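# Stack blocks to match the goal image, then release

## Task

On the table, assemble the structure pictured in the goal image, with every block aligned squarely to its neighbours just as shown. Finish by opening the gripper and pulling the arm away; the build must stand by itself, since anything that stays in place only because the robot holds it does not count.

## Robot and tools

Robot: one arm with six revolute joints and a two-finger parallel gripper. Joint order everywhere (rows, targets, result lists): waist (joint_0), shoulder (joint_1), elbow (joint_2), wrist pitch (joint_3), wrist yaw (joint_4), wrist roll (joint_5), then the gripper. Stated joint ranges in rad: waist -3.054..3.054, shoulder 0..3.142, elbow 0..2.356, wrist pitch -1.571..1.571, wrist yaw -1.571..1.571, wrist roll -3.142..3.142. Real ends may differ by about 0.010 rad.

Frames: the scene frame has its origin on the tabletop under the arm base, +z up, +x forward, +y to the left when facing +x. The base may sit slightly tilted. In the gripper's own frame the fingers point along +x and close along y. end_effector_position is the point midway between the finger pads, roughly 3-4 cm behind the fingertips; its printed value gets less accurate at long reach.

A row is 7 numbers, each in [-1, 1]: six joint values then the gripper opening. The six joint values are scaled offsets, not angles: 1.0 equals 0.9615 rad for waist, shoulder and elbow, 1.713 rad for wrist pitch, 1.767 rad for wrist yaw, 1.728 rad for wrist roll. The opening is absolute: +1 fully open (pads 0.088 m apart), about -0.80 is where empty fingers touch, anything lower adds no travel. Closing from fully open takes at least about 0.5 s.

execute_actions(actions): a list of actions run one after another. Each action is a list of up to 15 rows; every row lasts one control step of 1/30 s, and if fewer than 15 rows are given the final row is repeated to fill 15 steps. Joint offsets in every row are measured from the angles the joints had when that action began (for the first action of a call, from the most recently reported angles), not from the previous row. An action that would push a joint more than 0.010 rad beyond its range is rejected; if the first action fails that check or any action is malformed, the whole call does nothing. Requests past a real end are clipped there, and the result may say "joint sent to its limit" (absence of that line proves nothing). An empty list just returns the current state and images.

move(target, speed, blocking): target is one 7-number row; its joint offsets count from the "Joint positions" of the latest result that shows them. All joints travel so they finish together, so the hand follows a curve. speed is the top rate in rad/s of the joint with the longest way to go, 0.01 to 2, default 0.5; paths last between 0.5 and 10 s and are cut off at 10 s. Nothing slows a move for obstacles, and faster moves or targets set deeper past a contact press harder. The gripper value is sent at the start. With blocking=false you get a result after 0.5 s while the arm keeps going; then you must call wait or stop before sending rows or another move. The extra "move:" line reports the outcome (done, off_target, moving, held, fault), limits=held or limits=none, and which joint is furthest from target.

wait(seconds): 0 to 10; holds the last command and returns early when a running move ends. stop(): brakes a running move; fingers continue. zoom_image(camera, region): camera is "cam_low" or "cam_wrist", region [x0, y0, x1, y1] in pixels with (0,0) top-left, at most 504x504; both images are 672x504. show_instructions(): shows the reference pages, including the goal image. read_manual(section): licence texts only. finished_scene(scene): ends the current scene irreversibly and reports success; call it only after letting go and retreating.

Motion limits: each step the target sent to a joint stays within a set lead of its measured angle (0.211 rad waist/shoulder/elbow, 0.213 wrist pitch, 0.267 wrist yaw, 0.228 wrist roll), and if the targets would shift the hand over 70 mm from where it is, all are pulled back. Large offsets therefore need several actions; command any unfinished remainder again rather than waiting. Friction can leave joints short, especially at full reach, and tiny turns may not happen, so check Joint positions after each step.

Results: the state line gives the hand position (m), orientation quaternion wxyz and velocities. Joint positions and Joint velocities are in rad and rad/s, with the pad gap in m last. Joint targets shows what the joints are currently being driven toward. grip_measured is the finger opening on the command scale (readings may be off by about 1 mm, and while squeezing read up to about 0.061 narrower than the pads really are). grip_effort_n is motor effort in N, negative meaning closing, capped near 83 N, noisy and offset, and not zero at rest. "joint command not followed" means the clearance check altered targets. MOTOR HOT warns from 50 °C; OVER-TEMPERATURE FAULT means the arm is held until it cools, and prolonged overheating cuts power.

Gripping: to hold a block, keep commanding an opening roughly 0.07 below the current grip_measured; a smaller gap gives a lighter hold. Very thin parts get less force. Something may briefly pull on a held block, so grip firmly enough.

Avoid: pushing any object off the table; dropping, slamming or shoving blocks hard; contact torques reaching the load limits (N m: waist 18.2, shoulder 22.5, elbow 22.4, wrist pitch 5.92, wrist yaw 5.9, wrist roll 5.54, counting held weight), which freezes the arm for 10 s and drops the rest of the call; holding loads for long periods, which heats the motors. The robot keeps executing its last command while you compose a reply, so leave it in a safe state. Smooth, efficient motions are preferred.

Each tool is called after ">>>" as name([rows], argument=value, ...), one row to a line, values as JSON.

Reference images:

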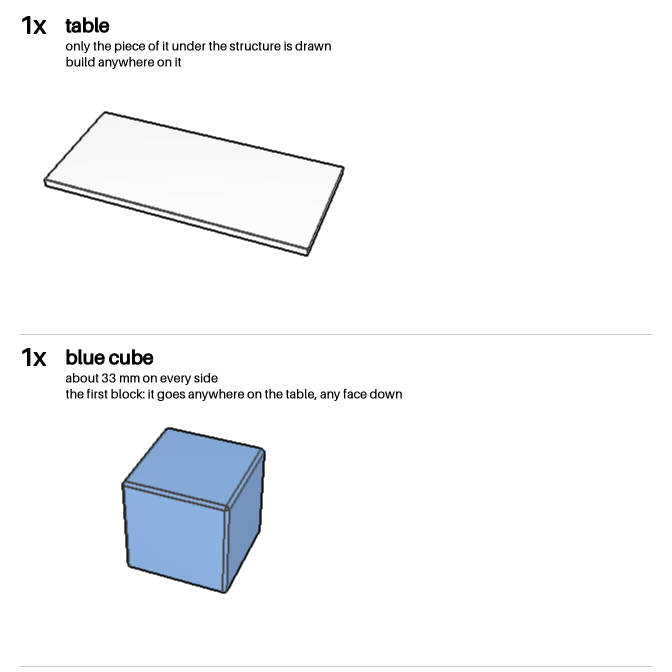

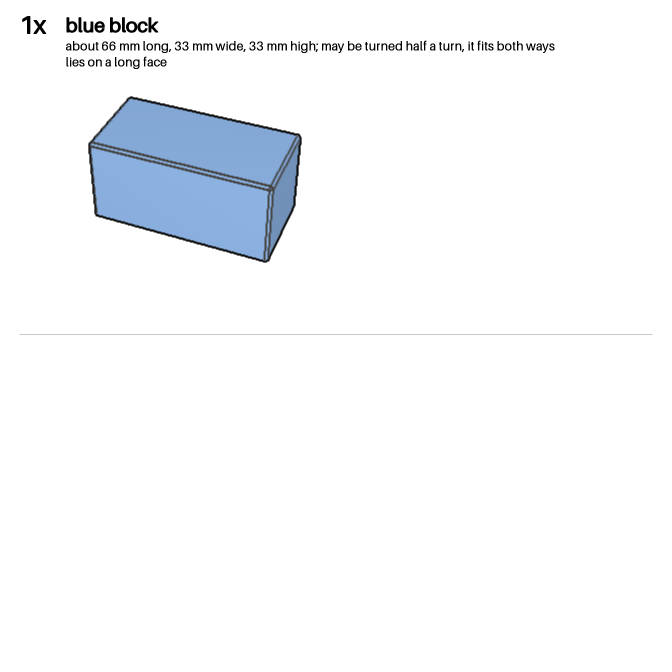

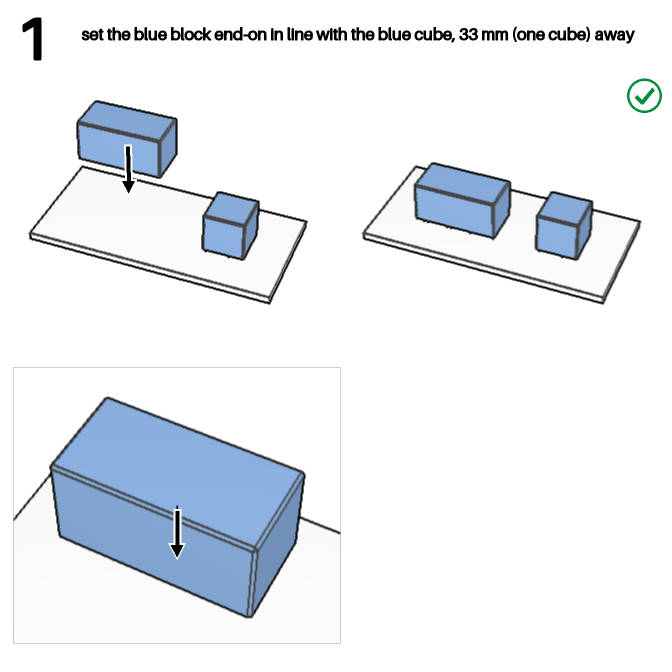

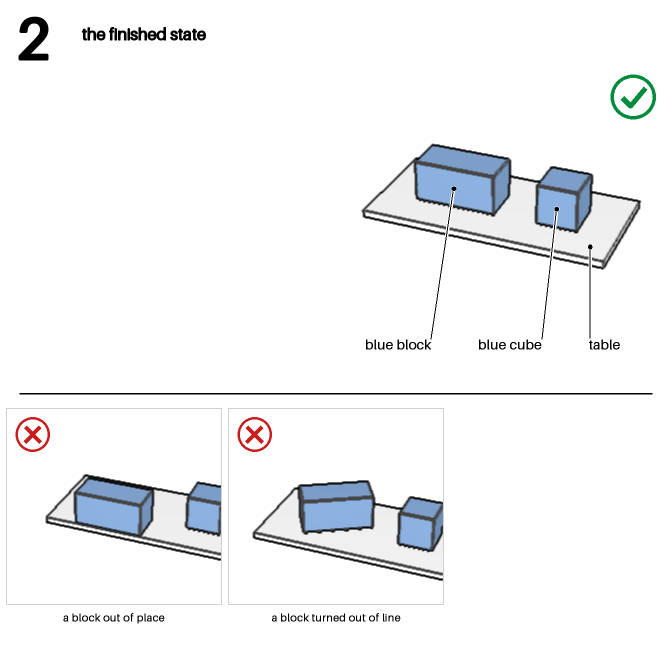

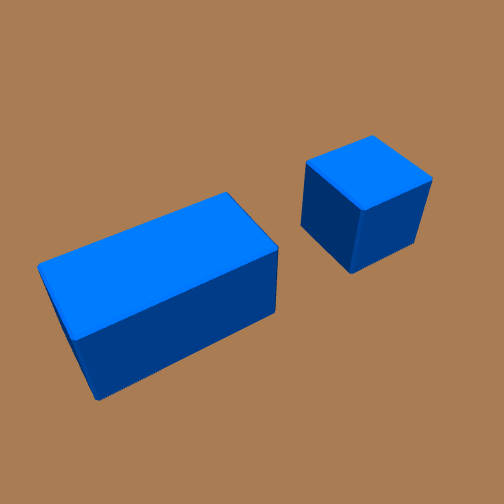

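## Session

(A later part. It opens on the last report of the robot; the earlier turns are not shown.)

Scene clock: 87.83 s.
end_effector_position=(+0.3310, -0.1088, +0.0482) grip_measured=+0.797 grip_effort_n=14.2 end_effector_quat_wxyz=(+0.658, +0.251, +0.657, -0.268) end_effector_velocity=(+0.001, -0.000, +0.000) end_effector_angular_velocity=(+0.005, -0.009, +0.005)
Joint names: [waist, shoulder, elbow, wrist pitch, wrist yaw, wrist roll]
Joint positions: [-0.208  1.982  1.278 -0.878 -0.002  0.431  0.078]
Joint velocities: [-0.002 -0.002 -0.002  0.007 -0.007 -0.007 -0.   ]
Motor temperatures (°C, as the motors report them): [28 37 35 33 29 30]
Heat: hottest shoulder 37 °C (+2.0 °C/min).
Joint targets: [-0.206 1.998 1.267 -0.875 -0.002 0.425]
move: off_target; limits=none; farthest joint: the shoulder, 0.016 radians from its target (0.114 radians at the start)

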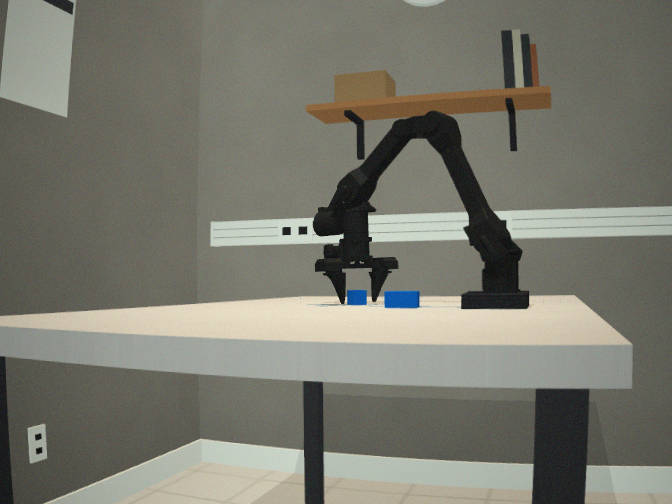

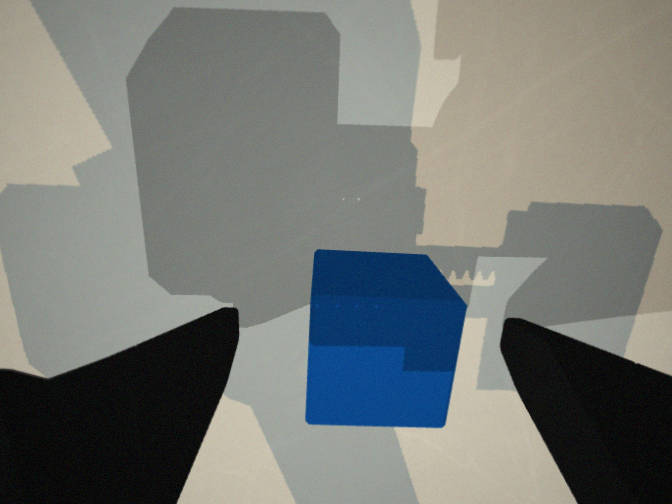

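>>> execute_actions([
  [[0,0,0,0,0,0,0.15]],
  [[0,0,0,0,0,0,0.06],[0,0,0,0,0,0,0.02],[0,0,0,0,0,0,-0.02],[0,0,0,0,0,0,-0.05],[0,0,0,0,0,0,-0.08],[0,0,0,0,0,0,-0.11],[0,0,0,0,0,0,-0.14],[0,0,0,0,0,0,-0.17],[0,0,0,0,0,0,-0.2],[0,0,0,0,0,0,-0.25]],
])

>>> move(target=[0,-0.08,0,-0.04,0,0,-0.25], speed=0.15)

>>> move(target=[0.427,-0.208,-0.27,0.041,0,-0.25,-0.25], speed=0.5)

>>> zoom_image(camera="cam_low", region=[310,250,430,320])

Scene clock: 98.37 s.
end_effector_position=(+0.3310, -0.1088, +0.0482) grip_measured=-0.149 grip_effort_n=-83.5 end_effector_quat_wxyz=(+0.658, +0.251, +0.657, -0.268) end_effector_velocity=(+0.001, -0.000, +0.000) end_effector_angular_velocity=(+0.005, -0.009, +0.005)
Joint names: [waist, shoulder, elbow, wrist pitch, wrist yaw, wrist roll]
Joint positions: [-0.208  1.982  1.278 -0.878 -0.002  0.431  0.032]
Joint velocities: [-0.002 -0.002 -0.002  0.007 -0.007 -0.007 -0.   ]
Motor temperatures (°C, as the motors report them): [28 37 34 32 29 30]
Heat: hottest shoulder 37 °C (+1.0 °C/min).
Joint targets: [-0.208 1.982 1.278 -0.877 -0.002 0.431]

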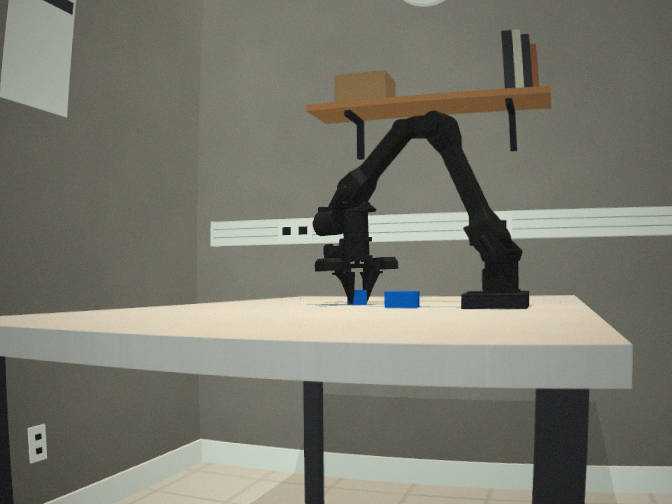

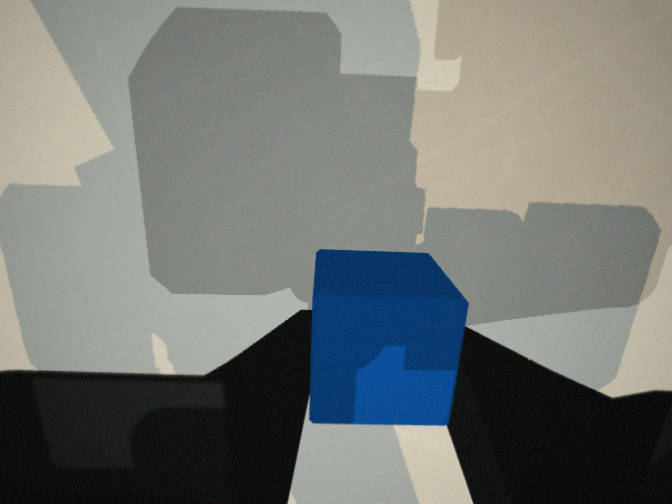

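Scene clock: 99.30 s.
end_effector_position=(+0.3219, -0.1053, +0.0684) grip_measured=-0.149 grip_effort_n=-83.5 end_effector_quat_wxyz=(+0.657, +0.251, +0.659, -0.268) end_effector_velocity=(+0.001, -0.000, +0.000) end_effector_angular_velocity=(+0.005, -0.009, +0.005)
Joint names: [waist, shoulder, elbow, wrist pitch, wrist yaw, wrist roll]
Joint positions: [-0.208  1.92   1.278 -0.944 -0.002  0.431  0.032]
Joint velocities: [-0.002 -0.002 -0.002  0.007 -0.007 -0.007 -0.   ]
Motor temperatures (°C, as the motors report them): [28 38 34 32 29 30]
Heat: hottest shoulder 38 °C (+2.0 °C/min).
Joint targets: [-0.208 1.905 1.278 -0.946 -0.002 0.431]
move: off_target; limits=none; farthest joint: the shoulder, 0.014 radians from its target (0.077 radians at the start)

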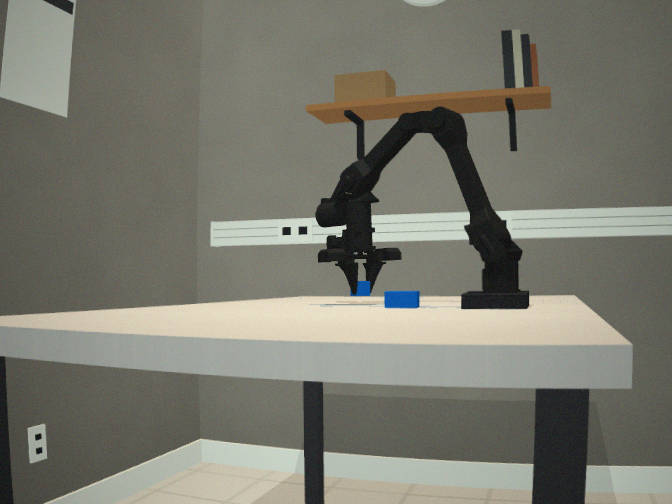

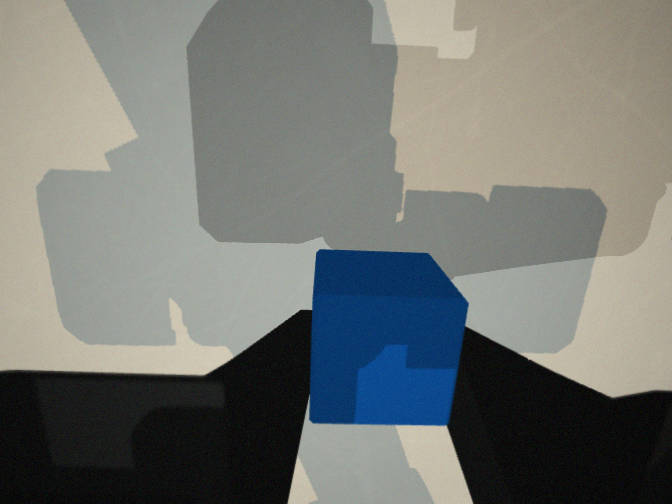

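Scene clock: 100.73 s.
end_effector_position=(+0.2848, +0.0264, +0.0626) grip_measured=-0.149 grip_effort_n=-83.5 end_effector_quat_wxyz=(+0.704, -0.038, +0.709, +0.019) end_effector_velocity=(-0.006, +0.002, +0.000) end_effector_angular_velocity=(+0.020, +0.024, -0.011)
Joint names: [waist, shoulder, elbow, wrist pitch, wrist yaw, wrist roll]
Joint positions: [ 0.2    1.733  1.028 -0.875 -0.002  0.006  0.032]
Joint velocities: [-0.002 -0.002 -0.002 -0.022 -0.022  0.007  0.   ]
Motor temperatures (°C, as the motors report them): [28 38 34 32 29 30]
Heat: hottest shoulder 38 °C (+2.0 °C/min).
Joint targets: [0.202 1.720 1.018 -0.873 -0.002 -0.001]
move: off_target; limits=none; farthest joint: the shoulder, 0.013 radians from its target (0.200 radians at the start)

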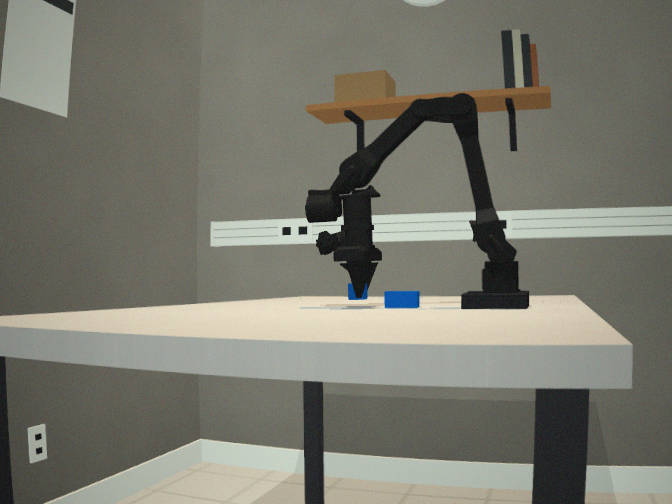

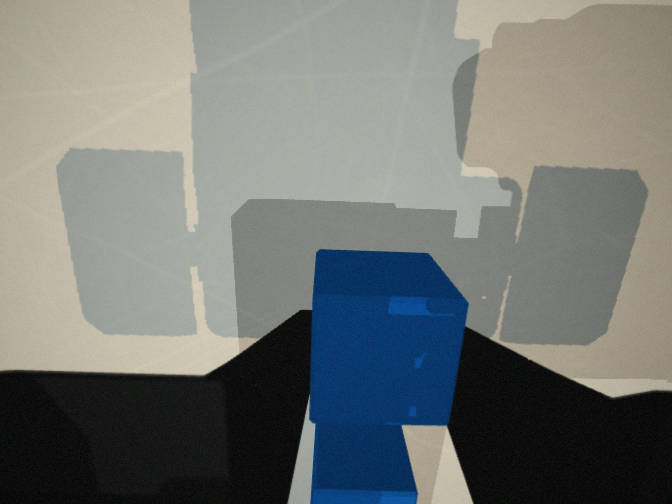

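Region (310, 250, 430, 320) of cam_low's 672x504 image, scaled by 4.200, with more detail than that image has; it fills the top 294 rows of this view, and the rest is white.

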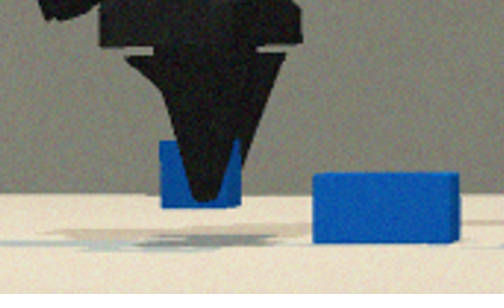

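>>> move(target=[0,-0.022,-0.083,0.043,0,0,-0.25], speed=0.1)

>>> zoom_image(camera="cam_low", region=[340,270,430,320])

Scene clock: 108.23 s.
end_effector_position=(+0.2776, +0.0255, +0.0493) grip_measured=-0.149 grip_effort_n=-83.5 end_effector_quat_wxyz=(+0.707, -0.038, +0.706, +0.020) end_effector_velocity=(+0.001, +0.001, +0.001) end_effector_angular_velocity=(+0.008, -0.011, +0.005)
Joint names: [waist, shoulder, elbow, wrist pitch, wrist yaw, wrist roll]
Joint positions: [ 0.2    1.725  0.959 -0.804 -0.002  0.006  0.032]
Joint velocities: [-0.002 -0.007 -0.002  0.007 -0.007 -0.007 -0.   ]
Motor temperatures (°C, as the motors report them): [28 39 34 32 29 30]
Heat: hottest shoulder 39 °C (+4.1 °C/min).
Joint targets: [0.200 1.712 0.948 -0.802 -0.002 0.006]
move: off_target; limits=none; farthest joint: the shoulder, 0.013 radians from its target (0.021 radians at the start)

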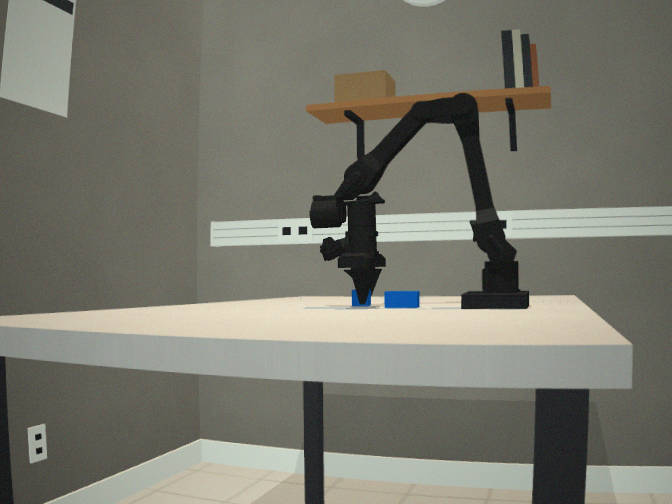

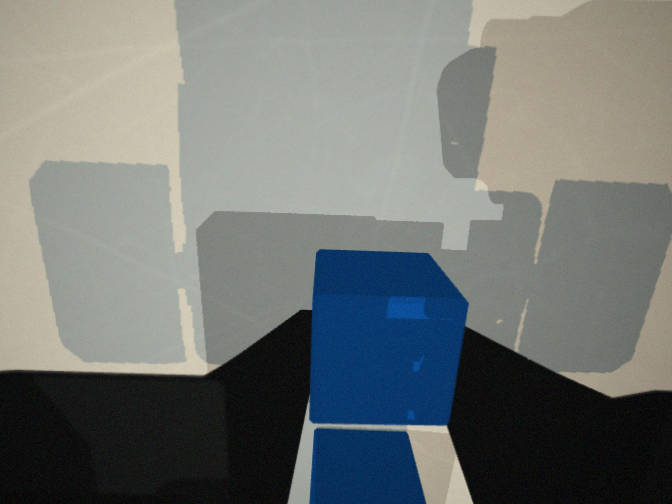

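Region (340, 270, 430, 320) of cam_low's 672x504 image, scaled by 5.600, with more detail than that image has.

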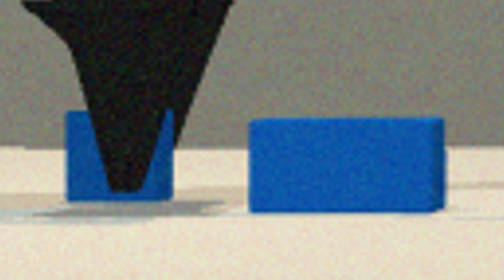

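>>> move(target=[0,0.021,-0.022,0.0105,0,0,-0.25], speed=0.04)

>>> zoom_image(camera="cam_low", region=[340,270,430,320])

Scene clock: 112.23 s.
end_effector_position=(+0.2770, +0.0253, +0.0454) grip_measured=-0.149 grip_effort_n=-83.5 end_effector_quat_wxyz=(+0.707, -0.038, +0.706, +0.020) end_effector_velocity=(+0.001, +0.001, +0.000) end_effector_angular_velocity=(+0.008, -0.007, +0.005)
Joint names: [waist, shoulder, elbow, wrist pitch, wrist yaw, wrist roll]
Joint positions: [ 0.2    1.731  0.948 -0.788 -0.002  0.006  0.032]
Joint velocities: [-0.002 -0.002 -0.002  0.007 -0.007 -0.007 -0.   ]
Motor temperatures (°C, as the motors report them): [28 39 34 32 29 30]
Heat: hottest shoulder 39 °C (+4.1 °C/min).
Joint targets: [0.200 1.745 0.937 -0.786 -0.002 0.006]
move: off_target; limits=none; farthest joint: the shoulder, 0.014 radians from its target (0.020 radians at the start)

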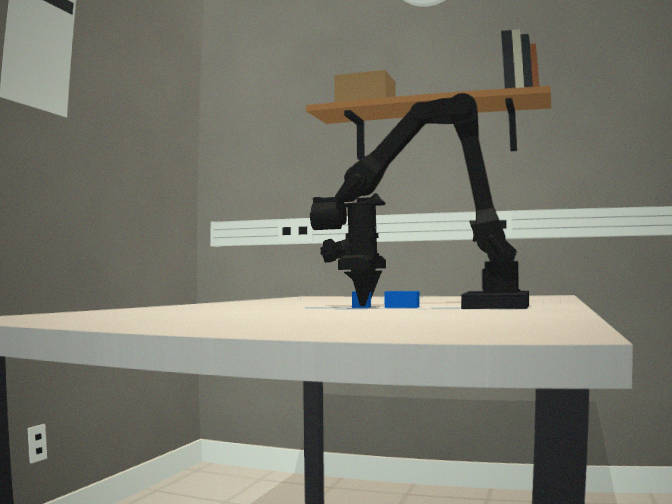

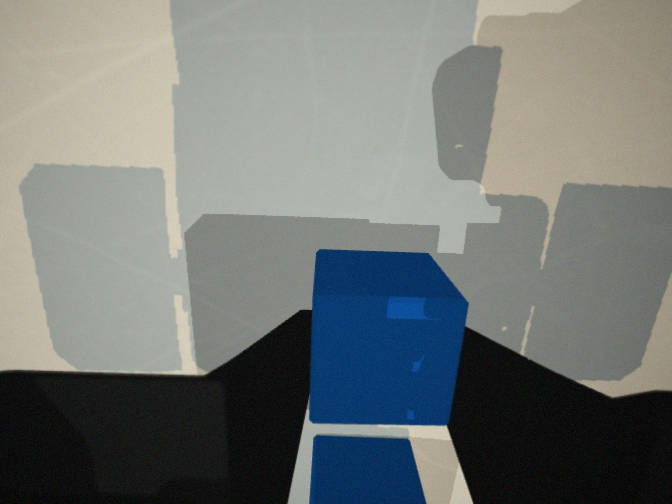

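Region (340, 270, 430, 320) of cam_low's 672x504 image, scaled by 5.600, with more detail than that image has.

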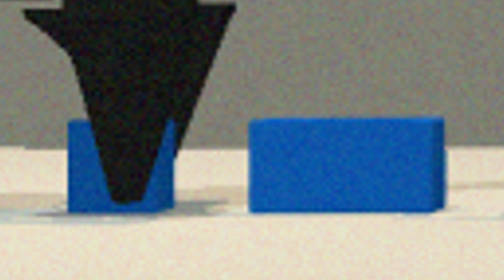

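Release, then lift clear and inspect.

>>> execute_actions([
  [[0,0,0,0,0,0,-0.12],[0,0,0,0,0,0,-0.1],[0,0,0,0,0,0,-0.08],[0,0,0,0,0,0,-0.05],[0,0,0,0,0,0,0],[0,0,0,0,0,0,0.1],[0,0,0,0,0,0,0.3],[0,0,0,0,0,0,0.8]],
])

>>> move(target=[0,-0.55,0,-0.15,0,0,1], speed=0.6)

>>> zoom_image(camera="cam_wrist", region=[200,150,500,450])

Scene clock: 119.87 s.
end_effector_position=(+0.2771, +0.0253, +0.0454) grip_measured=+0.746 grip_effort_n=13.3 end_effector_quat_wxyz=(+0.707, -0.038, +0.706, +0.020) end_effector_velocity=(-0.002, -0.002, +0.000) end_effector_angular_velocity=(-0.008, +0.007, +0.019)
Joint names: [waist, shoulder, elbow, wrist pitch, wrist yaw, wrist roll]
Joint positions: [ 0.2    1.731  0.948 -0.787 -0.002  0.006  0.076]
Joint velocities: [-0.002 -0.002 -0.002 -0.007  0.007 -0.022  0.031]
Motor temperatures (°C, as the motors report them): [28 39 34 32 29 30]
Heat: hottest shoulder 39 °C (+3.0 °C/min).
Joint targets: [0.200 1.731 0.948 -0.787 -0.002 0.006]

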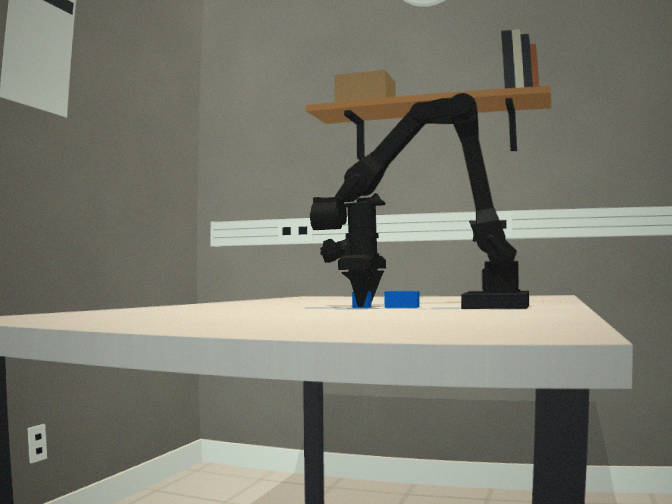

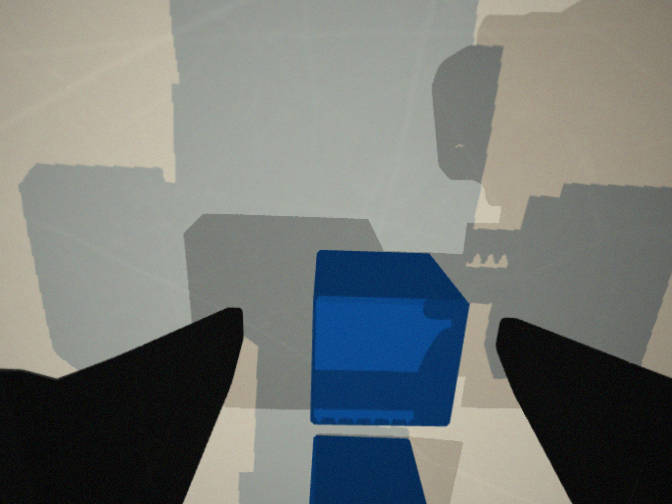

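Scene clock: 121.27 s.
end_effector_position=(+0.2353, +0.0251, +0.1640) grip_measured=+1.000 grip_effort_n=14.2 end_effector_quat_wxyz=(+0.794, -0.035, +0.606, +0.025) end_effector_velocity=(-0.001, +0.003, +0.002) end_effector_angular_velocity=(+0.019, -0.000, +0.010)
Joint names: [waist, shoulder, elbow, wrist pitch, wrist yaw, wrist roll]
Joint positions: [ 0.2    1.212  0.948 -1.042 -0.002  0.006  0.088]
Joint velocities: [-0.002 -0.007  0.002 -0.007 -0.022 -0.007  0.   ]
Motor temperatures (°C, as the motors report them): [28 39 34 32 29 30]
Heat: hottest shoulder 39 °C (+3.0 °C/min).
Joint targets: [0.200 1.203 0.948 -1.044 -0.002 0.006]
move: done; limits=none; farthest joint: the shoulder, 0.010 radians from its target (0.529 radians at the start)

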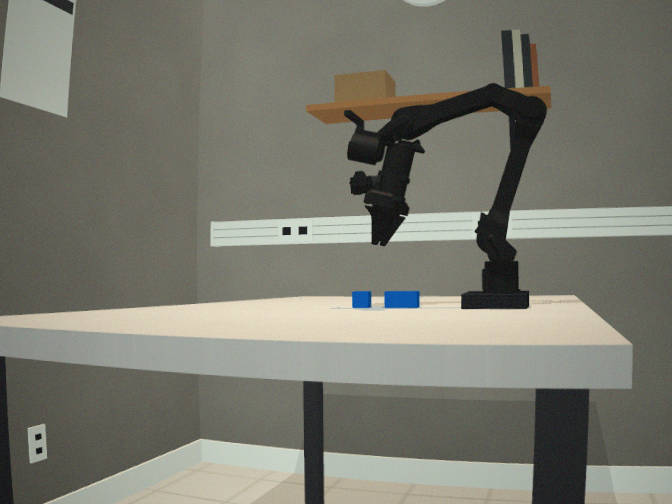

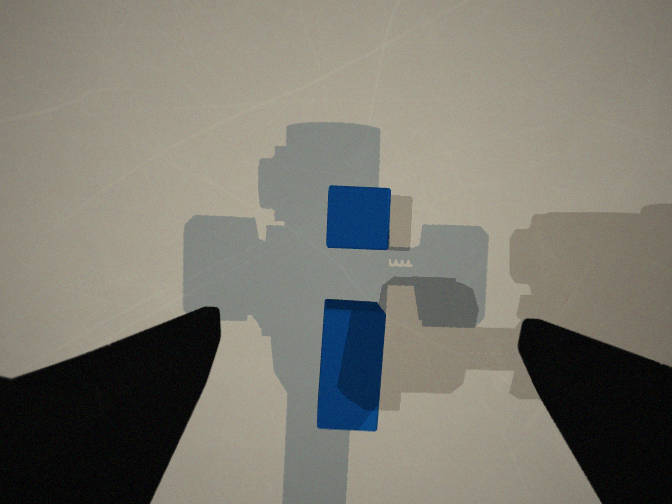

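Region (200, 150, 500, 450) of cam_wrist's 672x504 image, scaled by 1.680, with more detail than that image has.

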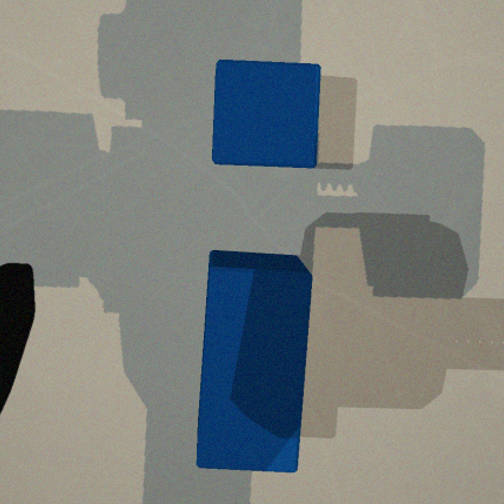

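>>> finished_scene(scene=1)

The scene is finished: the task was done.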